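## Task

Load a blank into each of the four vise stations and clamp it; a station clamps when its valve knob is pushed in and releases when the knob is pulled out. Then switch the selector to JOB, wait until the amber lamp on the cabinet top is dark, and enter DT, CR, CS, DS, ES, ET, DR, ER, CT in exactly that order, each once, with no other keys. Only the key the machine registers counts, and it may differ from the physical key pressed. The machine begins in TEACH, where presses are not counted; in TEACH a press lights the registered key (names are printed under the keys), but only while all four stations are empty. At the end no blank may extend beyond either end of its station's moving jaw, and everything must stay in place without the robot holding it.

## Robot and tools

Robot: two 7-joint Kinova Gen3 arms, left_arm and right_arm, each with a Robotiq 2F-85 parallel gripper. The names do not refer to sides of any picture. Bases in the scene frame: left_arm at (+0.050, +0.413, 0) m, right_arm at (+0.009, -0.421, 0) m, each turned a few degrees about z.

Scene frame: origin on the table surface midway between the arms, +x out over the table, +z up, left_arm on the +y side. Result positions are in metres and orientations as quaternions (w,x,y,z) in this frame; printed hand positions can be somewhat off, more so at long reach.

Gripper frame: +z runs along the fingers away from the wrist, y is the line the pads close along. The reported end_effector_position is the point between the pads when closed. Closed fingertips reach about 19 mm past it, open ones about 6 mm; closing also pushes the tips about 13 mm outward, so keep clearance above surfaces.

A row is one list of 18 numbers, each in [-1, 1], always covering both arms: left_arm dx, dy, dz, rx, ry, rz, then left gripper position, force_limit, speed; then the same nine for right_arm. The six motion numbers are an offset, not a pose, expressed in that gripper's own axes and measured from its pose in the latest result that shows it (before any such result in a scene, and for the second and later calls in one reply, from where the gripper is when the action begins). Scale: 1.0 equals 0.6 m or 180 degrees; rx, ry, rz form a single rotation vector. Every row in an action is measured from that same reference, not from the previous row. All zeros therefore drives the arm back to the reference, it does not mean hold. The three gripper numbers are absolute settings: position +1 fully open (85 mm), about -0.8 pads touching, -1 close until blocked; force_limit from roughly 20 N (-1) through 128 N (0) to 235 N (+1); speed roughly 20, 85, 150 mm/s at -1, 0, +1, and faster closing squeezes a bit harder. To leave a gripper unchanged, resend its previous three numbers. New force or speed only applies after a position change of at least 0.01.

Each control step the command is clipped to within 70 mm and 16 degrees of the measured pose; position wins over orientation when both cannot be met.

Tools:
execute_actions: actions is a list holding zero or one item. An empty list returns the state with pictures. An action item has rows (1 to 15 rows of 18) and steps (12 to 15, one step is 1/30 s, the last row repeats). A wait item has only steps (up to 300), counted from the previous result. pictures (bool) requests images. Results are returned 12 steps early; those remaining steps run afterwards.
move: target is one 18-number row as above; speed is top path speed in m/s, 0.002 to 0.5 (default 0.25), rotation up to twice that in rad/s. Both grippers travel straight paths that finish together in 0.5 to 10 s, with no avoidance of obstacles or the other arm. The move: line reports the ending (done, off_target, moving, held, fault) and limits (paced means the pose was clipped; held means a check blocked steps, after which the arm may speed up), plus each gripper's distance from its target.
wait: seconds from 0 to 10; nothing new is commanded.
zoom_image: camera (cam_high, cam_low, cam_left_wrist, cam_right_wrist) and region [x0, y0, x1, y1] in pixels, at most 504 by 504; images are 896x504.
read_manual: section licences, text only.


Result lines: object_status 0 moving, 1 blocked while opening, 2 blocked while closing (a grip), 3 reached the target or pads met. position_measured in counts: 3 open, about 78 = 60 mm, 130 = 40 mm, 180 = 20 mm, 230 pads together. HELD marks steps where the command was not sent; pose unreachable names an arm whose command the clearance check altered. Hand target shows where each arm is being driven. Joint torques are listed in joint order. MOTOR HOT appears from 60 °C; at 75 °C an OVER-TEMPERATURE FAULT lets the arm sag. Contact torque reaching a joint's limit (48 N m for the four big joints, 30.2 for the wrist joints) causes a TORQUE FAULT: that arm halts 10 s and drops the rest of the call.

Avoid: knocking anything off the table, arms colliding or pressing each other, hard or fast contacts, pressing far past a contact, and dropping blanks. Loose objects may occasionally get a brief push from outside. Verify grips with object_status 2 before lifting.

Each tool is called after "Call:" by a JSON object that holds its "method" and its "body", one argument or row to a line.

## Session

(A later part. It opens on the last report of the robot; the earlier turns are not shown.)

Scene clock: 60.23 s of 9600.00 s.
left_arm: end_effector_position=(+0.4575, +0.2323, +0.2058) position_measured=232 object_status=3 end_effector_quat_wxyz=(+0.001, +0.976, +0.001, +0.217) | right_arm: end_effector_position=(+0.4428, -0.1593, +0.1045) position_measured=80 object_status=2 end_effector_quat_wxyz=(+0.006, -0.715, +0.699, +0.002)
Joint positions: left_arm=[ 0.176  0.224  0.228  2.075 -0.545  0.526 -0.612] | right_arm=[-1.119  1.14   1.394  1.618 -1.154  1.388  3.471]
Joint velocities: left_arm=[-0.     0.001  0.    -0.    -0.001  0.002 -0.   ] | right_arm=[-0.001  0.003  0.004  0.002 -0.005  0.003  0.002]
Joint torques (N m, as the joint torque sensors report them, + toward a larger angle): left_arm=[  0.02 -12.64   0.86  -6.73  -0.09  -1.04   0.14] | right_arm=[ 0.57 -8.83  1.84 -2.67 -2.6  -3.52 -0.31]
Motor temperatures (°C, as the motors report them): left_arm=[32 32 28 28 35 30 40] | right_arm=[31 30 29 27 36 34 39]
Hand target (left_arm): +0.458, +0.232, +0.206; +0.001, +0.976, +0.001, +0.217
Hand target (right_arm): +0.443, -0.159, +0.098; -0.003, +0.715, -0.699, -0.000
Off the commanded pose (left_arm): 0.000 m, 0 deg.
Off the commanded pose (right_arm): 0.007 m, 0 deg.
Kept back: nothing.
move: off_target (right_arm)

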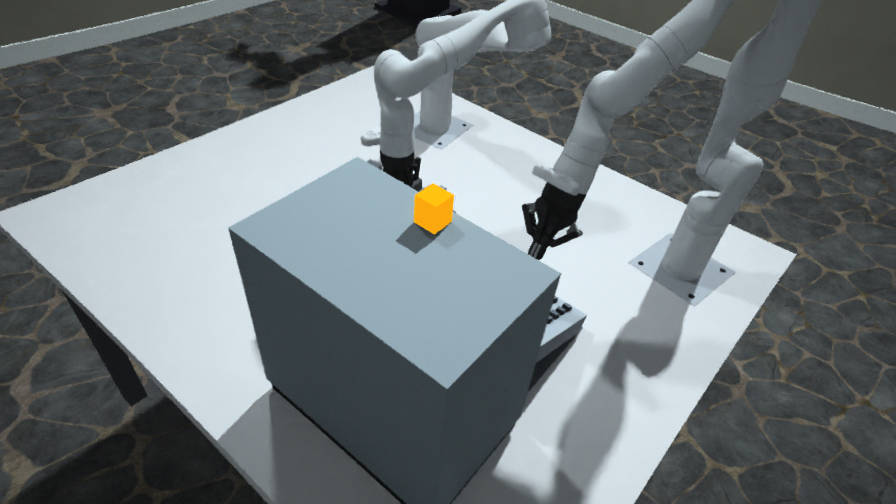

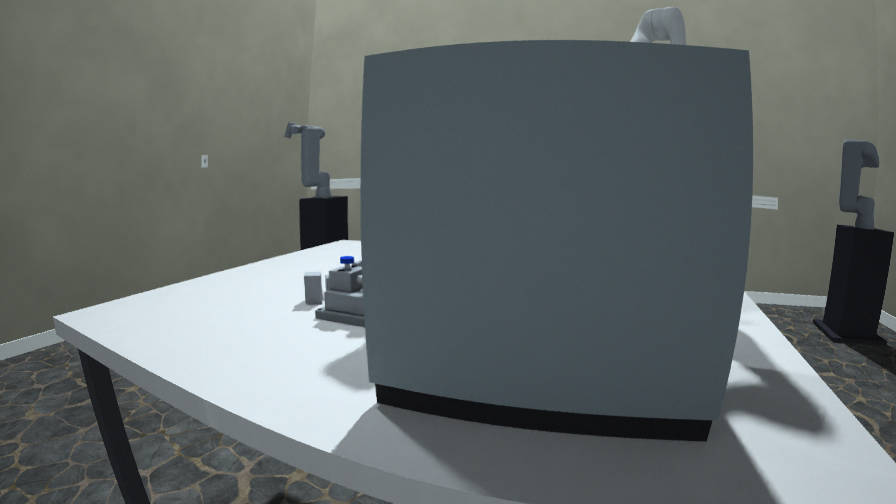

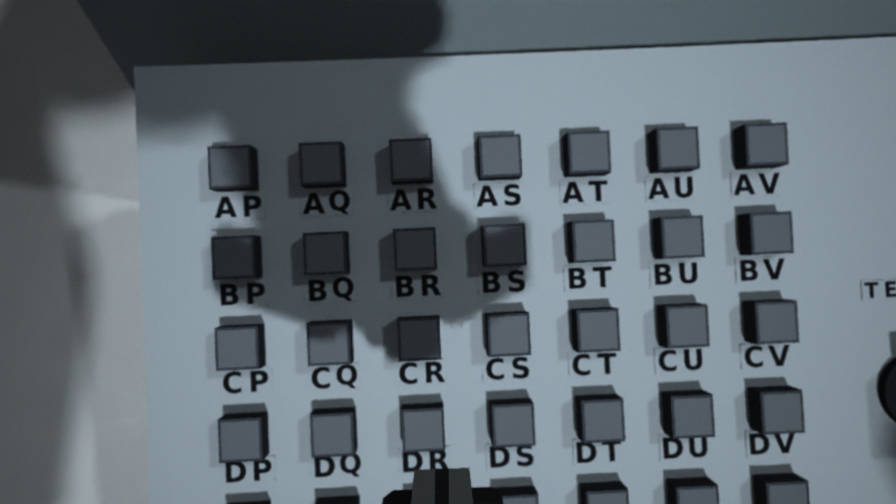

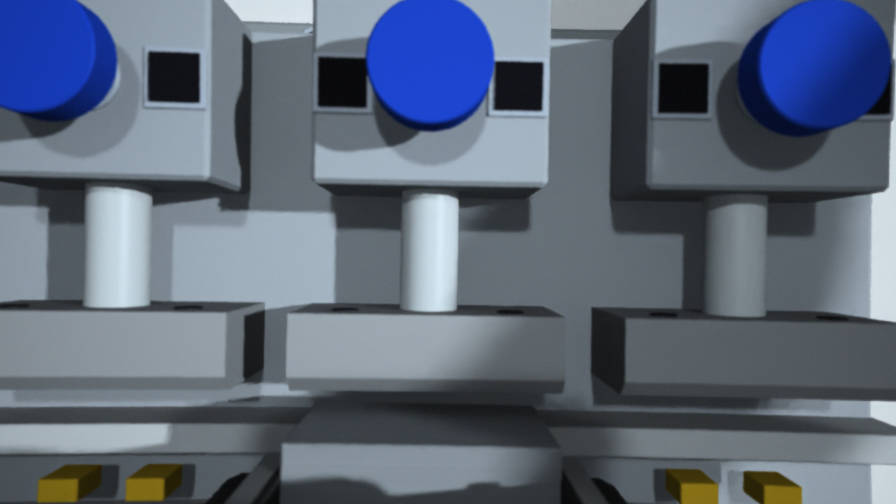

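Call:
{"method": "execute_actions", "body": {
  "actions": [
    {"rows":[[0,0,0,0,0,0,-1,0,1,0,0,-0.001,0,0,0,-1,-0.4,-0.5],[0,0,0,0,0,0,-1,0,1,0,0,-0.001,0,0,0,-1,-0.4,-0.5],[0,0,0,0,0,0,-1,0,1,0,0,-0.001,0,0,0,-1,-0.4,-0.5],[0,0,0,0,0,0,-1,0,1,0,0,-0.001,0,0,0,-1,-0.4,-0.5],[0,0,0,0,0,0,-1,0,1,0,0,-0.001,0,0,0,0.58,-0.4,0]],"steps":15}
  ]
}}

Call:
{"method": "move", "body": {
  "target": [0,0,0,0,0,0,-1,0,1,0,0,-0.075,0,0,0,0.58,-0.4,0],
  "speed": 0.15
}}

Call:
{"method": "move", "body": {
  "target": [0,0,0,0,0,0,-1,0,1,0.169,0,0,0,0,0,-1,0,1],
  "speed": 0.2
}}

Scene clock: 64.70 s of 9600.00 s.
left_arm: end_effector_position=(+0.4575, +0.2323, +0.2058) position_measured=232 object_status=3 end_effector_quat_wxyz=(+0.001, +0.976, +0.001, +0.217) | right_arm: end_effector_position=(+0.4432, -0.1585, +0.1053) position_measured=80 object_status=2 end_effector_quat_wxyz=(+0.008, -0.715, +0.699, +0.002)
Joint positions: left_arm=[ 0.176  0.224  0.228  2.075 -0.545  0.526 -0.612] | right_arm=[-1.119  1.137  1.393  1.618 -1.155  1.387  3.471]
Joint velocities: left_arm=[ 0.     0.     0.     0.001  0.    -0.001 -0.   ] | right_arm=[ 0.001  0.003 -0.015 -0.006  0.004  0.    -0.007]
Joint torques (N m, as the joint torque sensors report them, + toward a larger angle): left_arm=[  0.09 -12.63   1.    -6.67  -0.07  -1.01   0.22] | right_arm=[ -0.36 -18.61   7.89  -3.36   0.05  -0.08   0.01]
Motor temperatures (°C, as the motors report them): left_arm=[32 32 28 28 35 30 40] | right_arm=[31 30 29 27 36 34 39]
Steps of this call (steps 1 to 90: nothing new was sent; then 1.37 s passed at rest; steps 91 to 93: the first 3 steps of this action). Readings (end_effector_position | what the end effector reports):
91: left_arm (+0.4575, +0.2323, +0.2058) | right_arm (+0.4429, -0.1592, +0.1051) | left_arm position_measured=232 object_status=3 | right_arm position_measured=80 object_status=2
92: left_arm (+0.4575, +0.2323, +0.2058) | right_arm (+0.4432, -0.1589, +0.1054) | left_arm position_measured=232 object_status=3 | right_arm position_measured=80 object_status=2
93: the state above

Scene clock: 66.03 s of 9600.00 s.
left_arm: end_effector_position=(+0.4575, +0.2323, +0.2058) position_measured=232 object_status=3 end_effector_quat_wxyz=(+0.001, +0.976, +0.001, +0.217) | right_arm: end_effector_position=(+0.4425, -0.1597, +0.1500) position_measured=56 object_status=3 end_effector_quat_wxyz=(+0.006, -0.715, +0.699, +0.002)
Joint positions: left_arm=[ 0.176  0.224  0.228  2.075 -0.545  0.526 -0.612] | right_arm=[-1.125  1.077  1.445  1.567 -1.085  1.458  3.432]
Joint velocities: left_arm=[ 0.001 -0.001 -0.     0.     0.001  0.    -0.   ] | right_arm=[-0.001 -0.003  0.002 -0.003  0.001  0.002 -0.   ]
Joint torques (N m, as the joint torque sensors report them, + toward a larger angle): left_arm=[  0.16 -12.68   1.05  -6.74  -0.04  -0.98   0.2 ] | right_arm=[ -0.24 -18.15   7.    -4.13   0.18  -0.1    0.  ]
Motor temperatures (°C, as the motors report them): left_arm=[32 32 28 28 35 30 40] | right_arm=[31 30 29 27 36 34 39]
Hand target (left_arm): +0.458, +0.232, +0.206; +0.001, +0.976, +0.001, +0.217
Hand target (right_arm): +0.443, -0.160, +0.150; -0.006, +0.715, -0.699, -0.002
Off your previous action's commanded pose (left_arm): 0.000 m, 0 deg at its last step (step 12 of this call).
Off your previous action's commanded pose (right_arm): 0.000 m, 0 deg at its last step (step 12 of this call).
Off the commanded pose (left_arm): 0.000 m, 0 deg.
Off the commanded pose (right_arm): 0.000 m, 0 deg.
Kept back: nothing.
move: done

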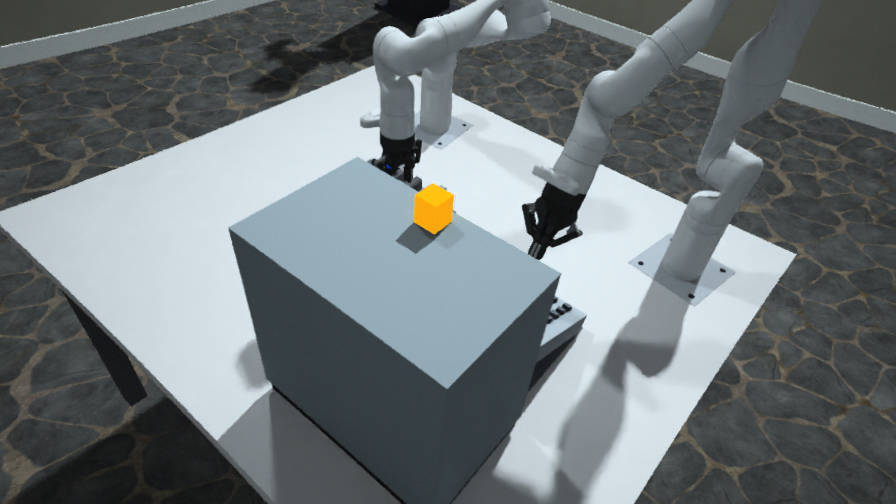

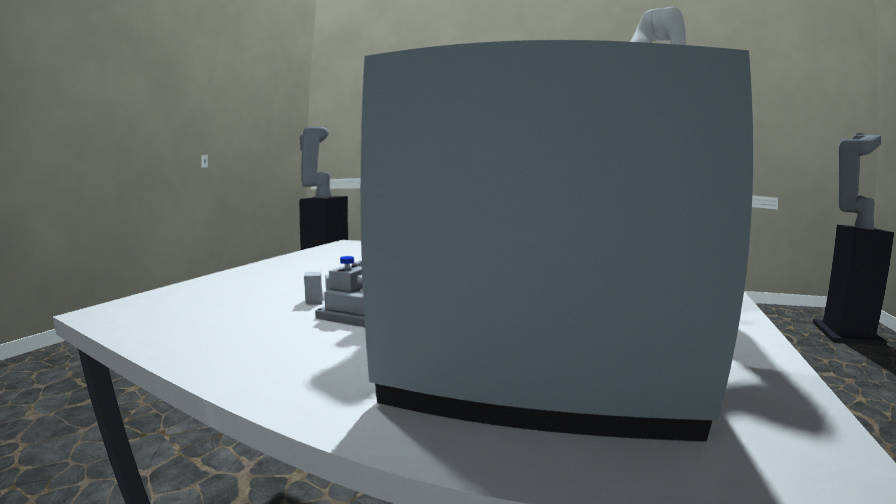

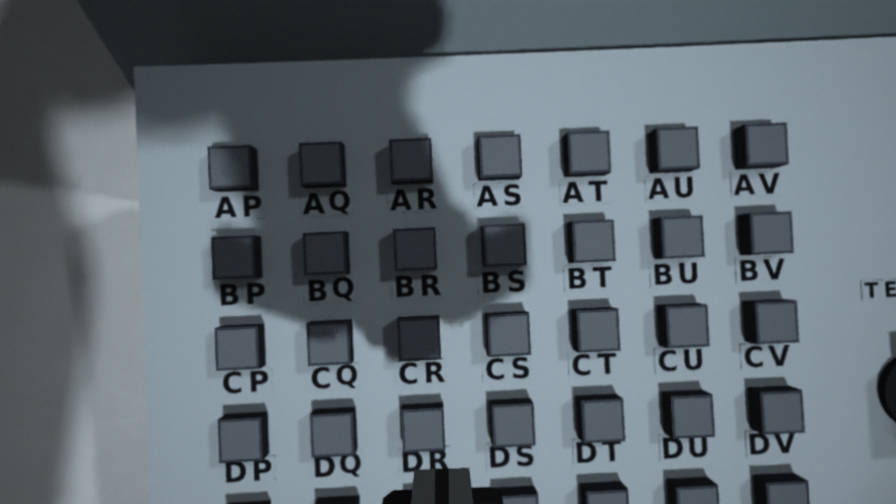

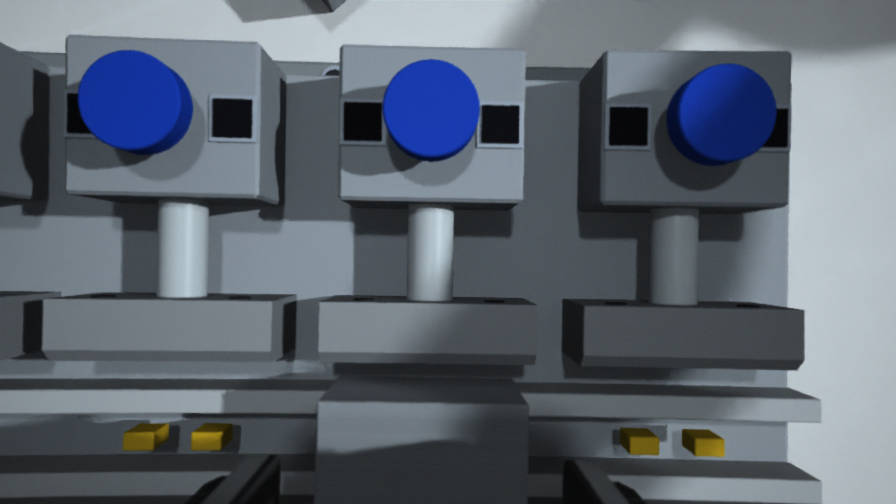

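Scene clock: 67.03 s of 9600.00 s.
left_arm: end_effector_position=(+0.4575, +0.2323, +0.2058) position_measured=232 object_status=3 end_effector_quat_wxyz=(+0.001, +0.976, +0.001, +0.217) | right_arm: end_effector_position=(+0.4454, -0.2611, +0.1492) position_measured=232 object_status=3 end_effector_quat_wxyz=(+0.006, -0.715, +0.699, +0.001)
Joint positions: left_arm=[ 0.176  0.224  0.228  2.075 -0.545  0.526 -0.612] | right_arm=[-1.001  1.021  1.455  1.718 -1.049  1.394  3.687]
Joint velocities: left_arm=[-0.     0.001  0.001 -0.001 -0.     0.002 -0.   ] | right_arm=[ 0.006 -0.002  0.001  0.001 -0.     0.001  0.003]
Joint torques (N m, as the joint torque sensors report them, + toward a larger angle): left_arm=[  0.01 -12.75   0.9   -6.62  -0.1   -1.01   0.13] | right_arm=[ -0.15 -16.62   6.79  -4.22   0.04  -0.24  -0.01]
Motor temperatures (°C, as the motors report them): left_arm=[32 32 28 28 35 30 40] | right_arm=[31 30 29 27 36 34 39]
Hand target (left_arm): +0.458, +0.232, +0.206; +0.001, +0.976, +0.001, +0.217
Hand target (right_arm): +0.445, -0.261, +0.149; -0.006, +0.715, -0.699, -0.001
Off the commanded pose (left_arm): 0.000 m, 0 deg.
Off the commanded pose (right_arm): 0.001 m, 0 deg.
Kept back: nothing.
move: done

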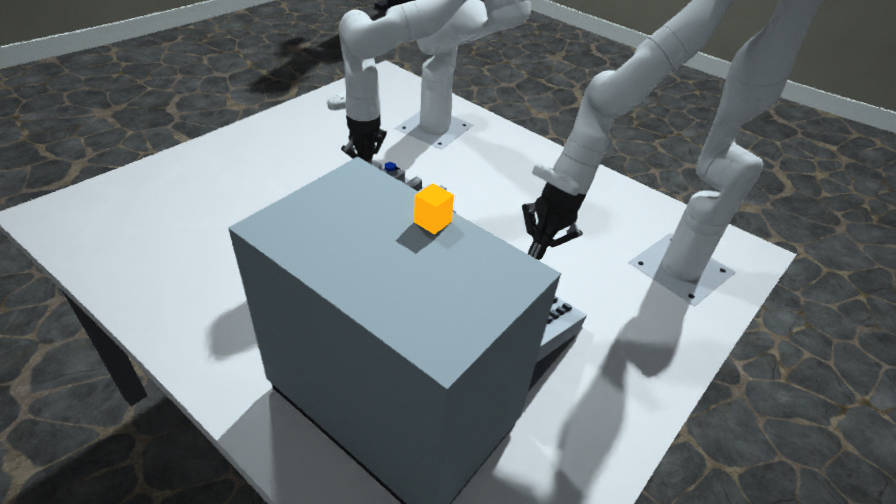

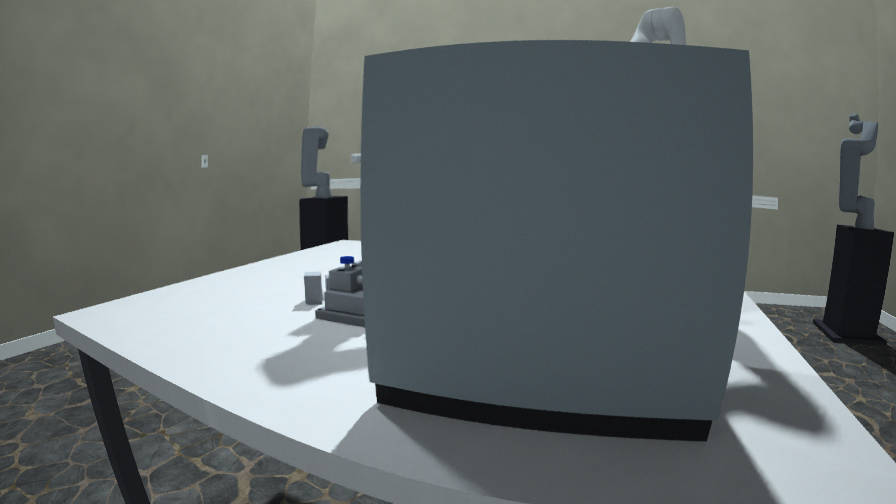

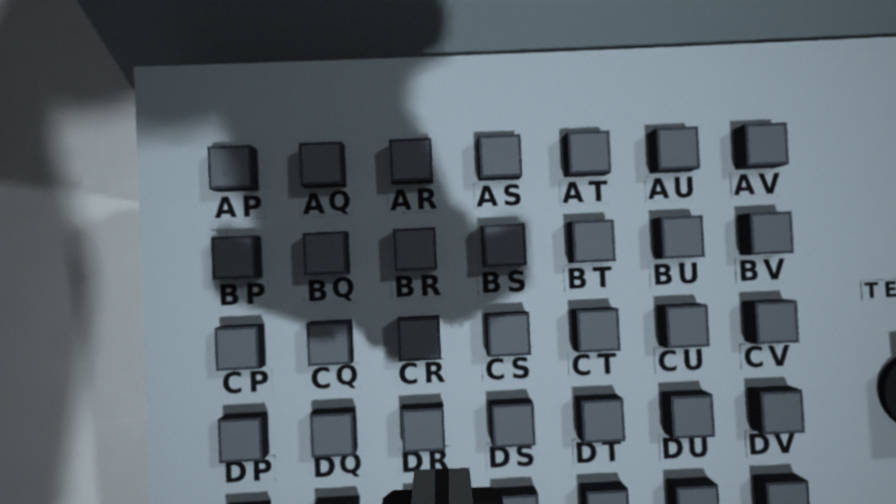

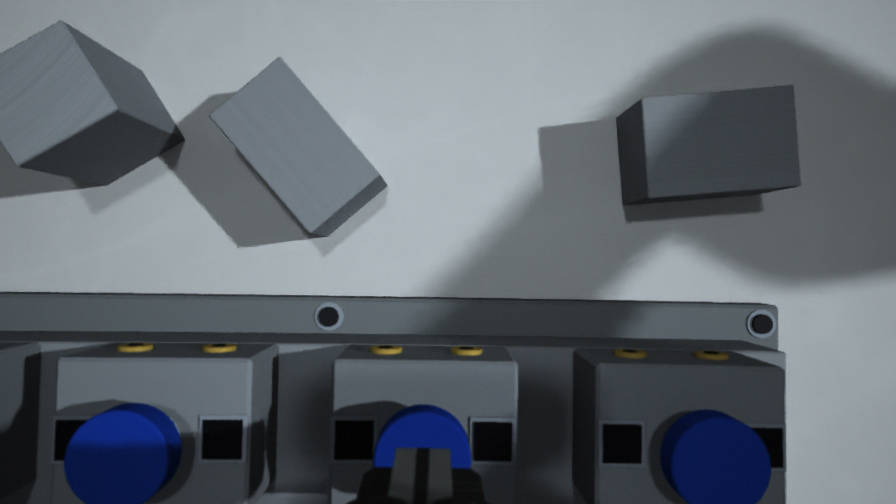

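Call:
{"method": "move", "body": {
  "target": [0,0,0,0,0,0,-1,0,1,0,0,0.05,0,0,0,-1,0,1],
  "speed": 0.04
}}

Scene clock: 68.43 s of 9600.00 s.
left_arm: end_effector_position=(+0.4575, +0.2323, +0.2058) position_measured=232 object_status=3 end_effector_quat_wxyz=(+0.001, +0.976, +0.001, +0.217) | right_arm: end_effector_position=(+0.4455, -0.2610, +0.1211) position_measured=232 object_status=3 end_effector_quat_wxyz=(+0.007, -0.715, +0.699, +0.001)
Joint positions: left_arm=[ 0.176  0.224  0.228  2.075 -0.545  0.526 -0.612] | right_arm=[-0.992  1.06   1.417  1.754 -1.099  1.348  3.717]
Joint velocities: left_arm=[ 0.001  0.001 -0.    -0.    -0.001  0.002 -0.   ] | right_arm=[ 0.001  0.005 -0.001  0.002 -0.004 -0.001  0.002]
Joint torques (N m, as the joint torque sensors report them, + toward a larger angle): left_arm=[  0.19 -12.65   0.97  -6.72  -0.09  -1.02   0.16] | right_arm=[ -0.02 -14.26   5.09  -3.78  -0.91  -0.98  -0.02]
Motor temperatures (°C, as the motors report them): left_arm=[32 32 28 28 35 30 40] | right_arm=[31 30 29 27 36 34 39]
Hand target (left_arm): +0.458, +0.232, +0.206; +0.001, +0.976, +0.001, +0.217
Hand target (right_arm): +0.446, -0.261, +0.119; -0.006, +0.715, -0.699, -0.001
Off the commanded pose (left_arm): 0.000 m, 0 deg.
Off the commanded pose (right_arm): 0.002 m, 0 deg.
Kept back: nothing.
move: done

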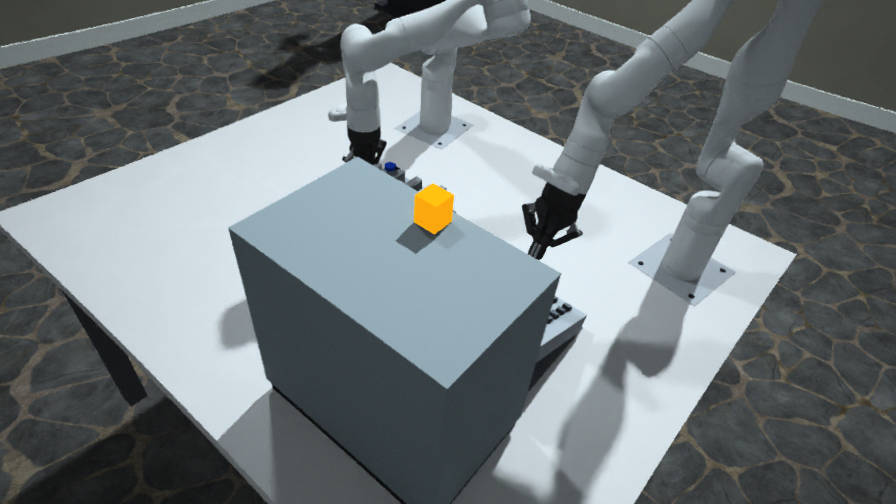

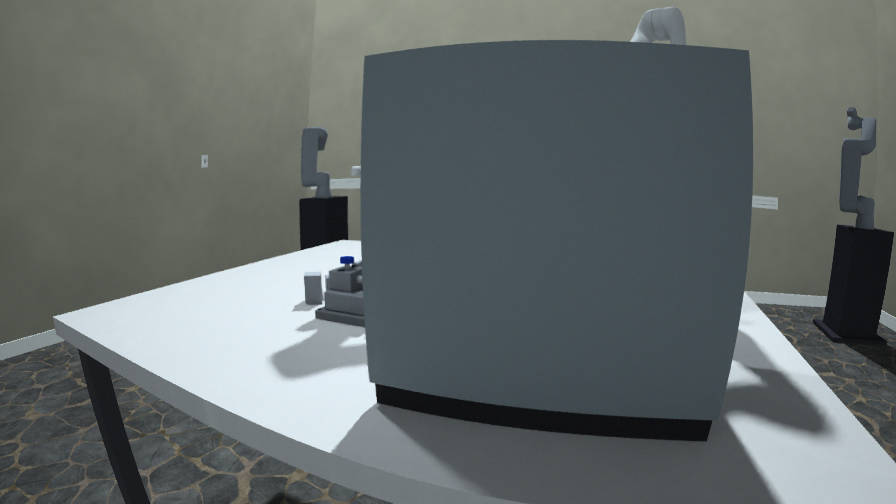

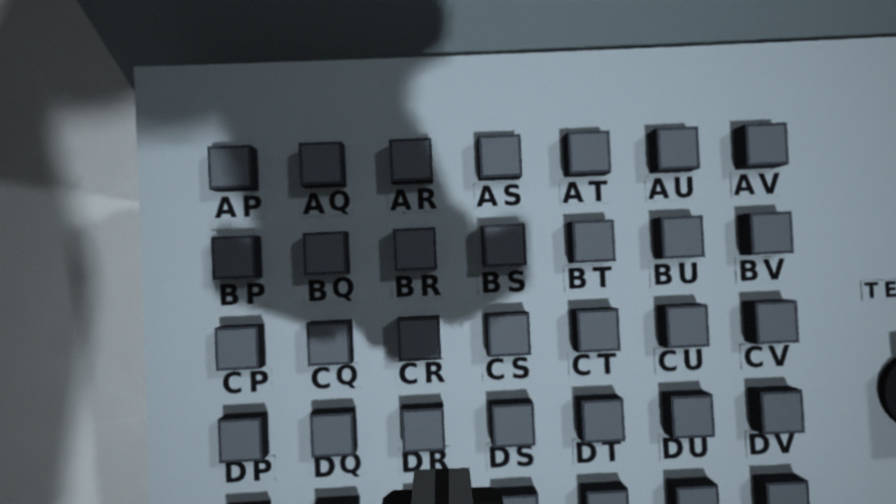

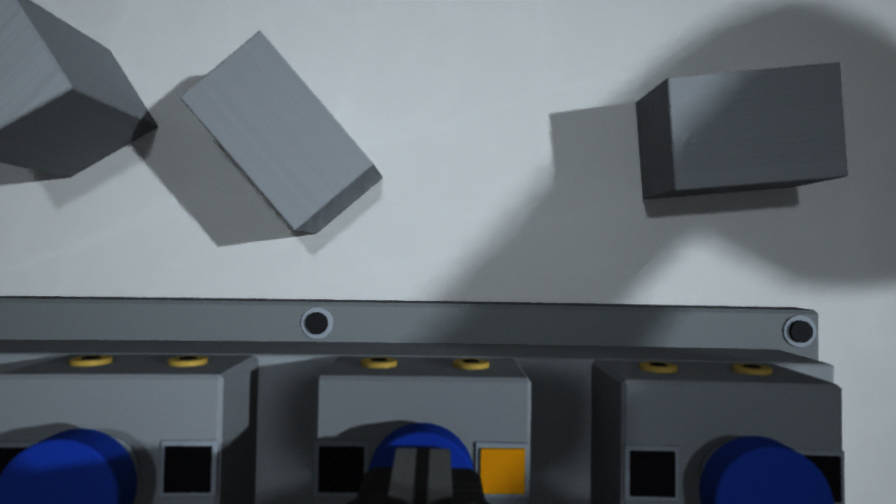

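Call:
{"method": "move", "body": {
  "target": [0,0,0,0,0,0,-1,0,1,0,0,0.006,0,0,0,-1,0,1],
  "speed": 0.02
}}

Scene clock: 69.37 s of 9600.00 s.
left_arm: end_effector_position=(+0.4575, +0.2323, +0.2058) position_measured=232 object_status=3 end_effector_quat_wxyz=(+0.001, +0.976, +0.001, +0.217) | right_arm: end_effector_position=(+0.4457, -0.2608, +0.1193) position_measured=232 object_status=3 end_effector_quat_wxyz=(+0.008, -0.715, +0.699, +0.001)
Joint positions: left_arm=[ 0.176  0.224  0.228  2.075 -0.545  0.526 -0.612] | right_arm=[-0.992  1.062  1.415  1.757 -1.104  1.345  3.721]
Joint velocities: left_arm=[ 0.001  0.    -0.    -0.     0.    -0.001 -0.   ] | right_arm=[-0.001  0.002 -0.     0.    -0.001 -0.     0.002]
Joint torques (N m, as the joint torque sensors report them, + toward a larger angle): left_arm=[  0.06 -12.74   0.97  -6.7   -0.02  -0.97   0.19] | right_arm=[  0.12 -14.13   5.1   -3.38  -0.89  -0.93   0.06]
Motor temperatures (°C, as the motors report them): left_arm=[32 32 28 28 35 30 40] | right_arm=[31 30 29 27 36 34 39]
Hand target (left_arm): +0.458, +0.232, +0.206; +0.001, +0.976, +0.001, +0.217
Hand target (right_arm): +0.446, -0.261, +0.117; -0.007, +0.715, -0.699, -0.001
Off the commanded pose (left_arm): 0.000 m, 0 deg.
Off the commanded pose (right_arm): 0.002 m, 0 deg.
Kept back: nothing.
move: done

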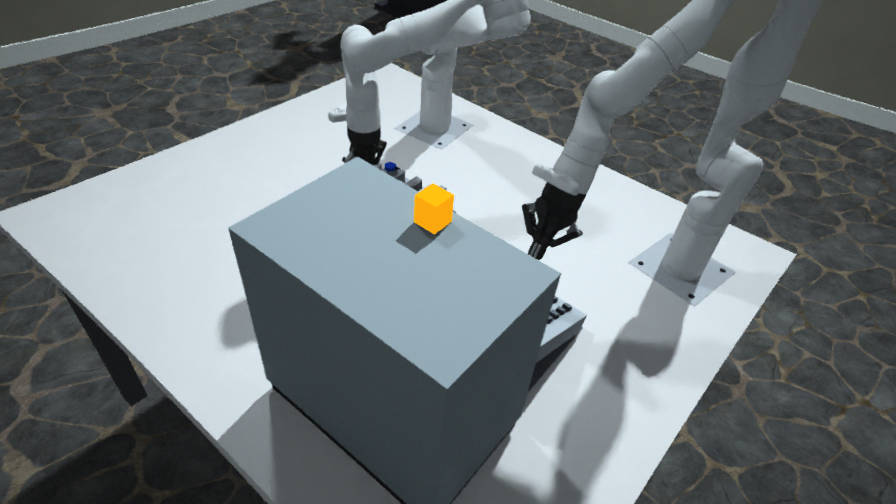

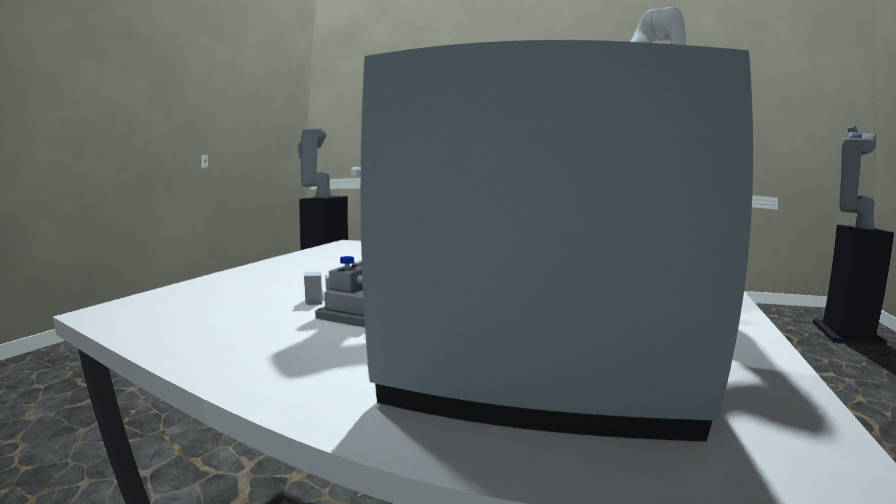

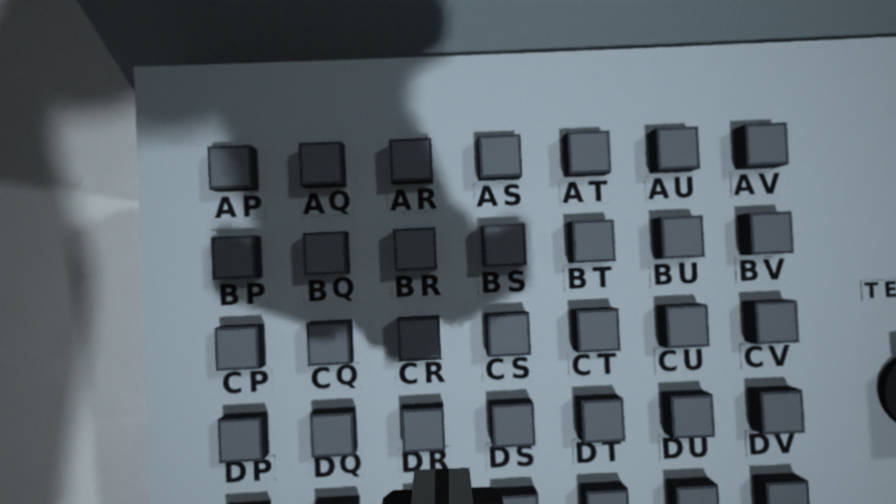

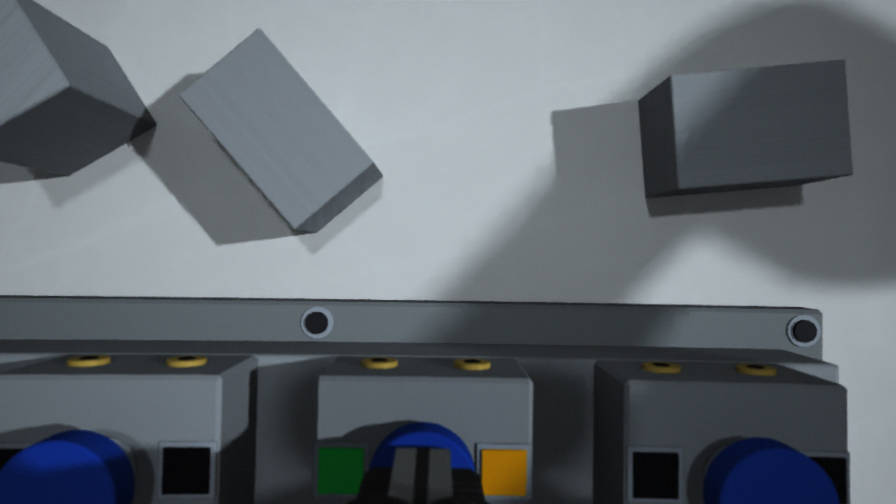

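Call:
{"method": "execute_actions", "body": {
  "actions": [
    {"rows":[[0,0,0,0,0,0,-1,0,1,0,0,-0.02,0,0,0,-1,0,1],[0,0,0,0,0,0,-1,0,1,0,0,-0.045,-0.003,0.004,0,-1,0,1]],"steps":12}
  ]
}}

Call:
{"method": "move", "body": {
  "target": [0,0,0,0,0,0,-1,0,1,0.177,0.19,0.115,0,0,-0.032,0.7,0,0],
  "speed": 0.25
}}

Scene clock: 70.70 s of 9600.00 s.
left_arm: end_effector_position=(+0.4575, +0.2323, +0.2058) position_measured=232 object_status=3 end_effector_quat_wxyz=(+0.001, +0.976, +0.001, +0.217) | right_arm: end_effector_position=(+0.4457, -0.2608, +0.1193) position_measured=232 object_status=3 end_effector_quat_wxyz=(+0.008, -0.715, +0.699, +0.001)
Joint positions: left_arm=[ 0.176  0.224  0.228  2.075 -0.545  0.526 -0.612] | right_arm=[-0.992  1.062  1.415  1.758 -1.104  1.345  3.721]
Joint velocities: left_arm=[-0.     0.    -0.001 -0.001  0.     0.001  0.   ] | right_arm=[ 0.    -0.    -0.    -0.    -0.001  0.     0.   ]
Joint torques (N m, as the joint torque sensors report them, + toward a larger angle): left_arm=[  0.12 -12.66   0.98  -6.85  -0.11  -1.04   0.16] | right_arm=[  0.18 -13.83   5.17  -3.33  -0.68  -0.96  -0.03]
Motor temperatures (°C, as the motors report them): left_arm=[32 32 28 28 35 30 40] | right_arm=[31 30 29 27 36 34 39]
Kept back: the last 12 steps of this action.
Steps of this call (steps 1 to 40: nothing new was sent). Readings (end_effector_position | what the end effector reports):
1: left_arm (+0.4575, +0.2323, +0.2058) | right_arm (+0.4457, -0.2608, +0.1193) | left_arm position_measured=232 object_status=3 | right_arm position_measured=232 object_status=3
2: left_arm (+0.4575, +0.2323, +0.2058) | right_arm (+0.4457, -0.2608, +0.1193) | left_arm position_measured=232 object_status=3 | right_arm position_measured=232 object_status=3
4: left_arm (+0.4575, +0.2323, +0.2058) | right_arm (+0.4457, -0.2608, +0.1193) | left_arm position_measured=232 object_status=3 | right_arm position_measured=232 object_status=3
8: left_arm (+0.4575, +0.2323, +0.2058) | right_arm (+0.4457, -0.2608, +0.1193) | left_arm position_measured=232 object_status=3 | right_arm position_measured=232 object_status=3
40: the state above

Scene clock: 72.43 s of 9600.00 s.
left_arm: end_effector_position=(+0.4575, +0.2323, +0.2058) position_measured=232 object_status=3 end_effector_quat_wxyz=(+0.001, +0.976, +0.001, +0.217) | right_arm: end_effector_position=(+0.3345, -0.3706, +0.0774) position_measured=41 object_status=0 end_effector_quat_wxyz=(-0.000, +0.749, -0.662, +0.001)
Joint positions: left_arm=[ 0.176  0.224  0.228  2.075 -0.545  0.526 -0.612] | right_arm=[-0.939  0.972  1.4    2.232 -1.157  1.095  4.286]
Joint velocities: left_arm=[ 0.     0.     0.001 -0.    -0.     0.     0.   ] | right_arm=[ 0.007 -0.004 -0.001  0.006 -0.007 -0.003  0.014]
Joint torques (N m, as the joint torque sensors report them, + toward a larger angle): left_arm=[ -0.05 -12.71   1.01  -6.74  -0.09  -0.94   0.19] | right_arm=[  0.05 -12.11   5.4   -3.26   0.17  -0.16  -0.21]
Motor temperatures (°C, as the motors report them): left_arm=[32 32 28 28 35 30 40] | right_arm=[31 30 29 27 36 34 39]
Hand target (left_arm): +0.458, +0.232, +0.206; +0.001, +0.976, +0.001, +0.217
Hand target (right_arm): +0.335, -0.371, +0.077; -0.001, +0.749, -0.663, +0.001
Off your previous action's commanded pose (left_arm): 0.000 m, 0 deg at its last step (step 12 of this call).
Off your previous action's commanded pose (right_arm): 0.000 m, 0 deg at its last step (step 12 of this call).
Off the commanded pose (left_arm): 0.000 m, 0 deg.
Off the commanded pose (right_arm): 0.001 m, 0 deg.
Kept back: nothing.
move: done

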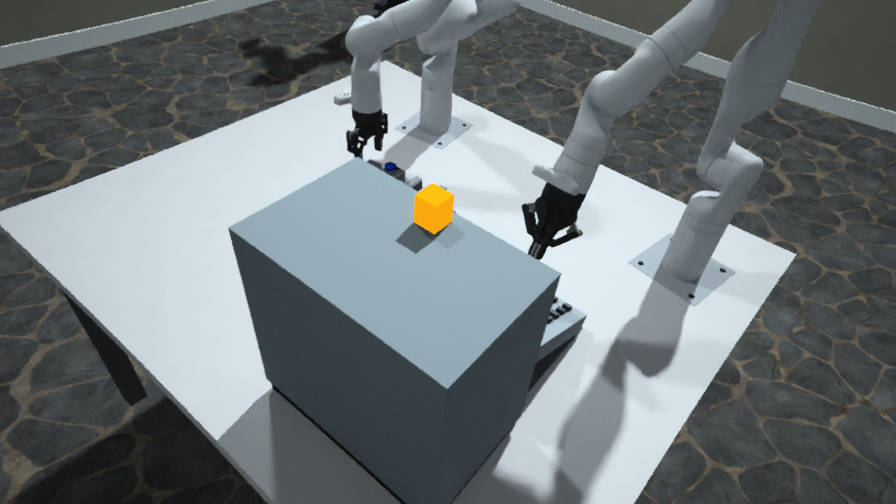

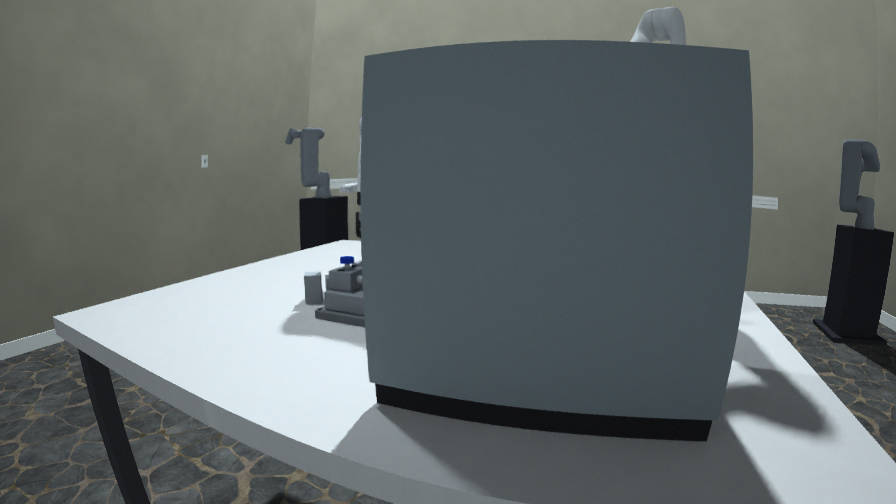

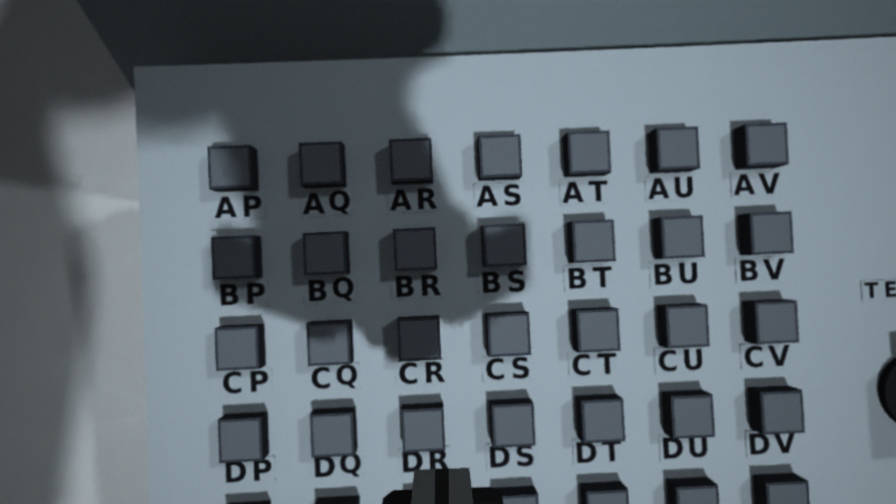

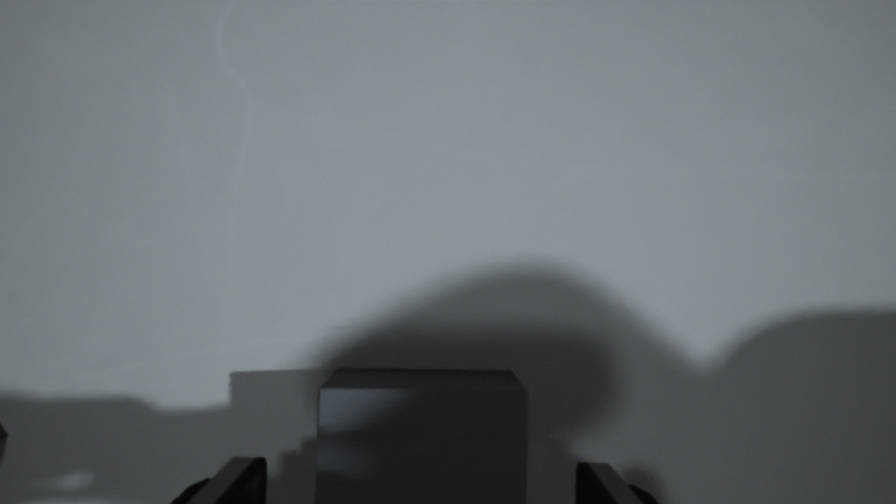

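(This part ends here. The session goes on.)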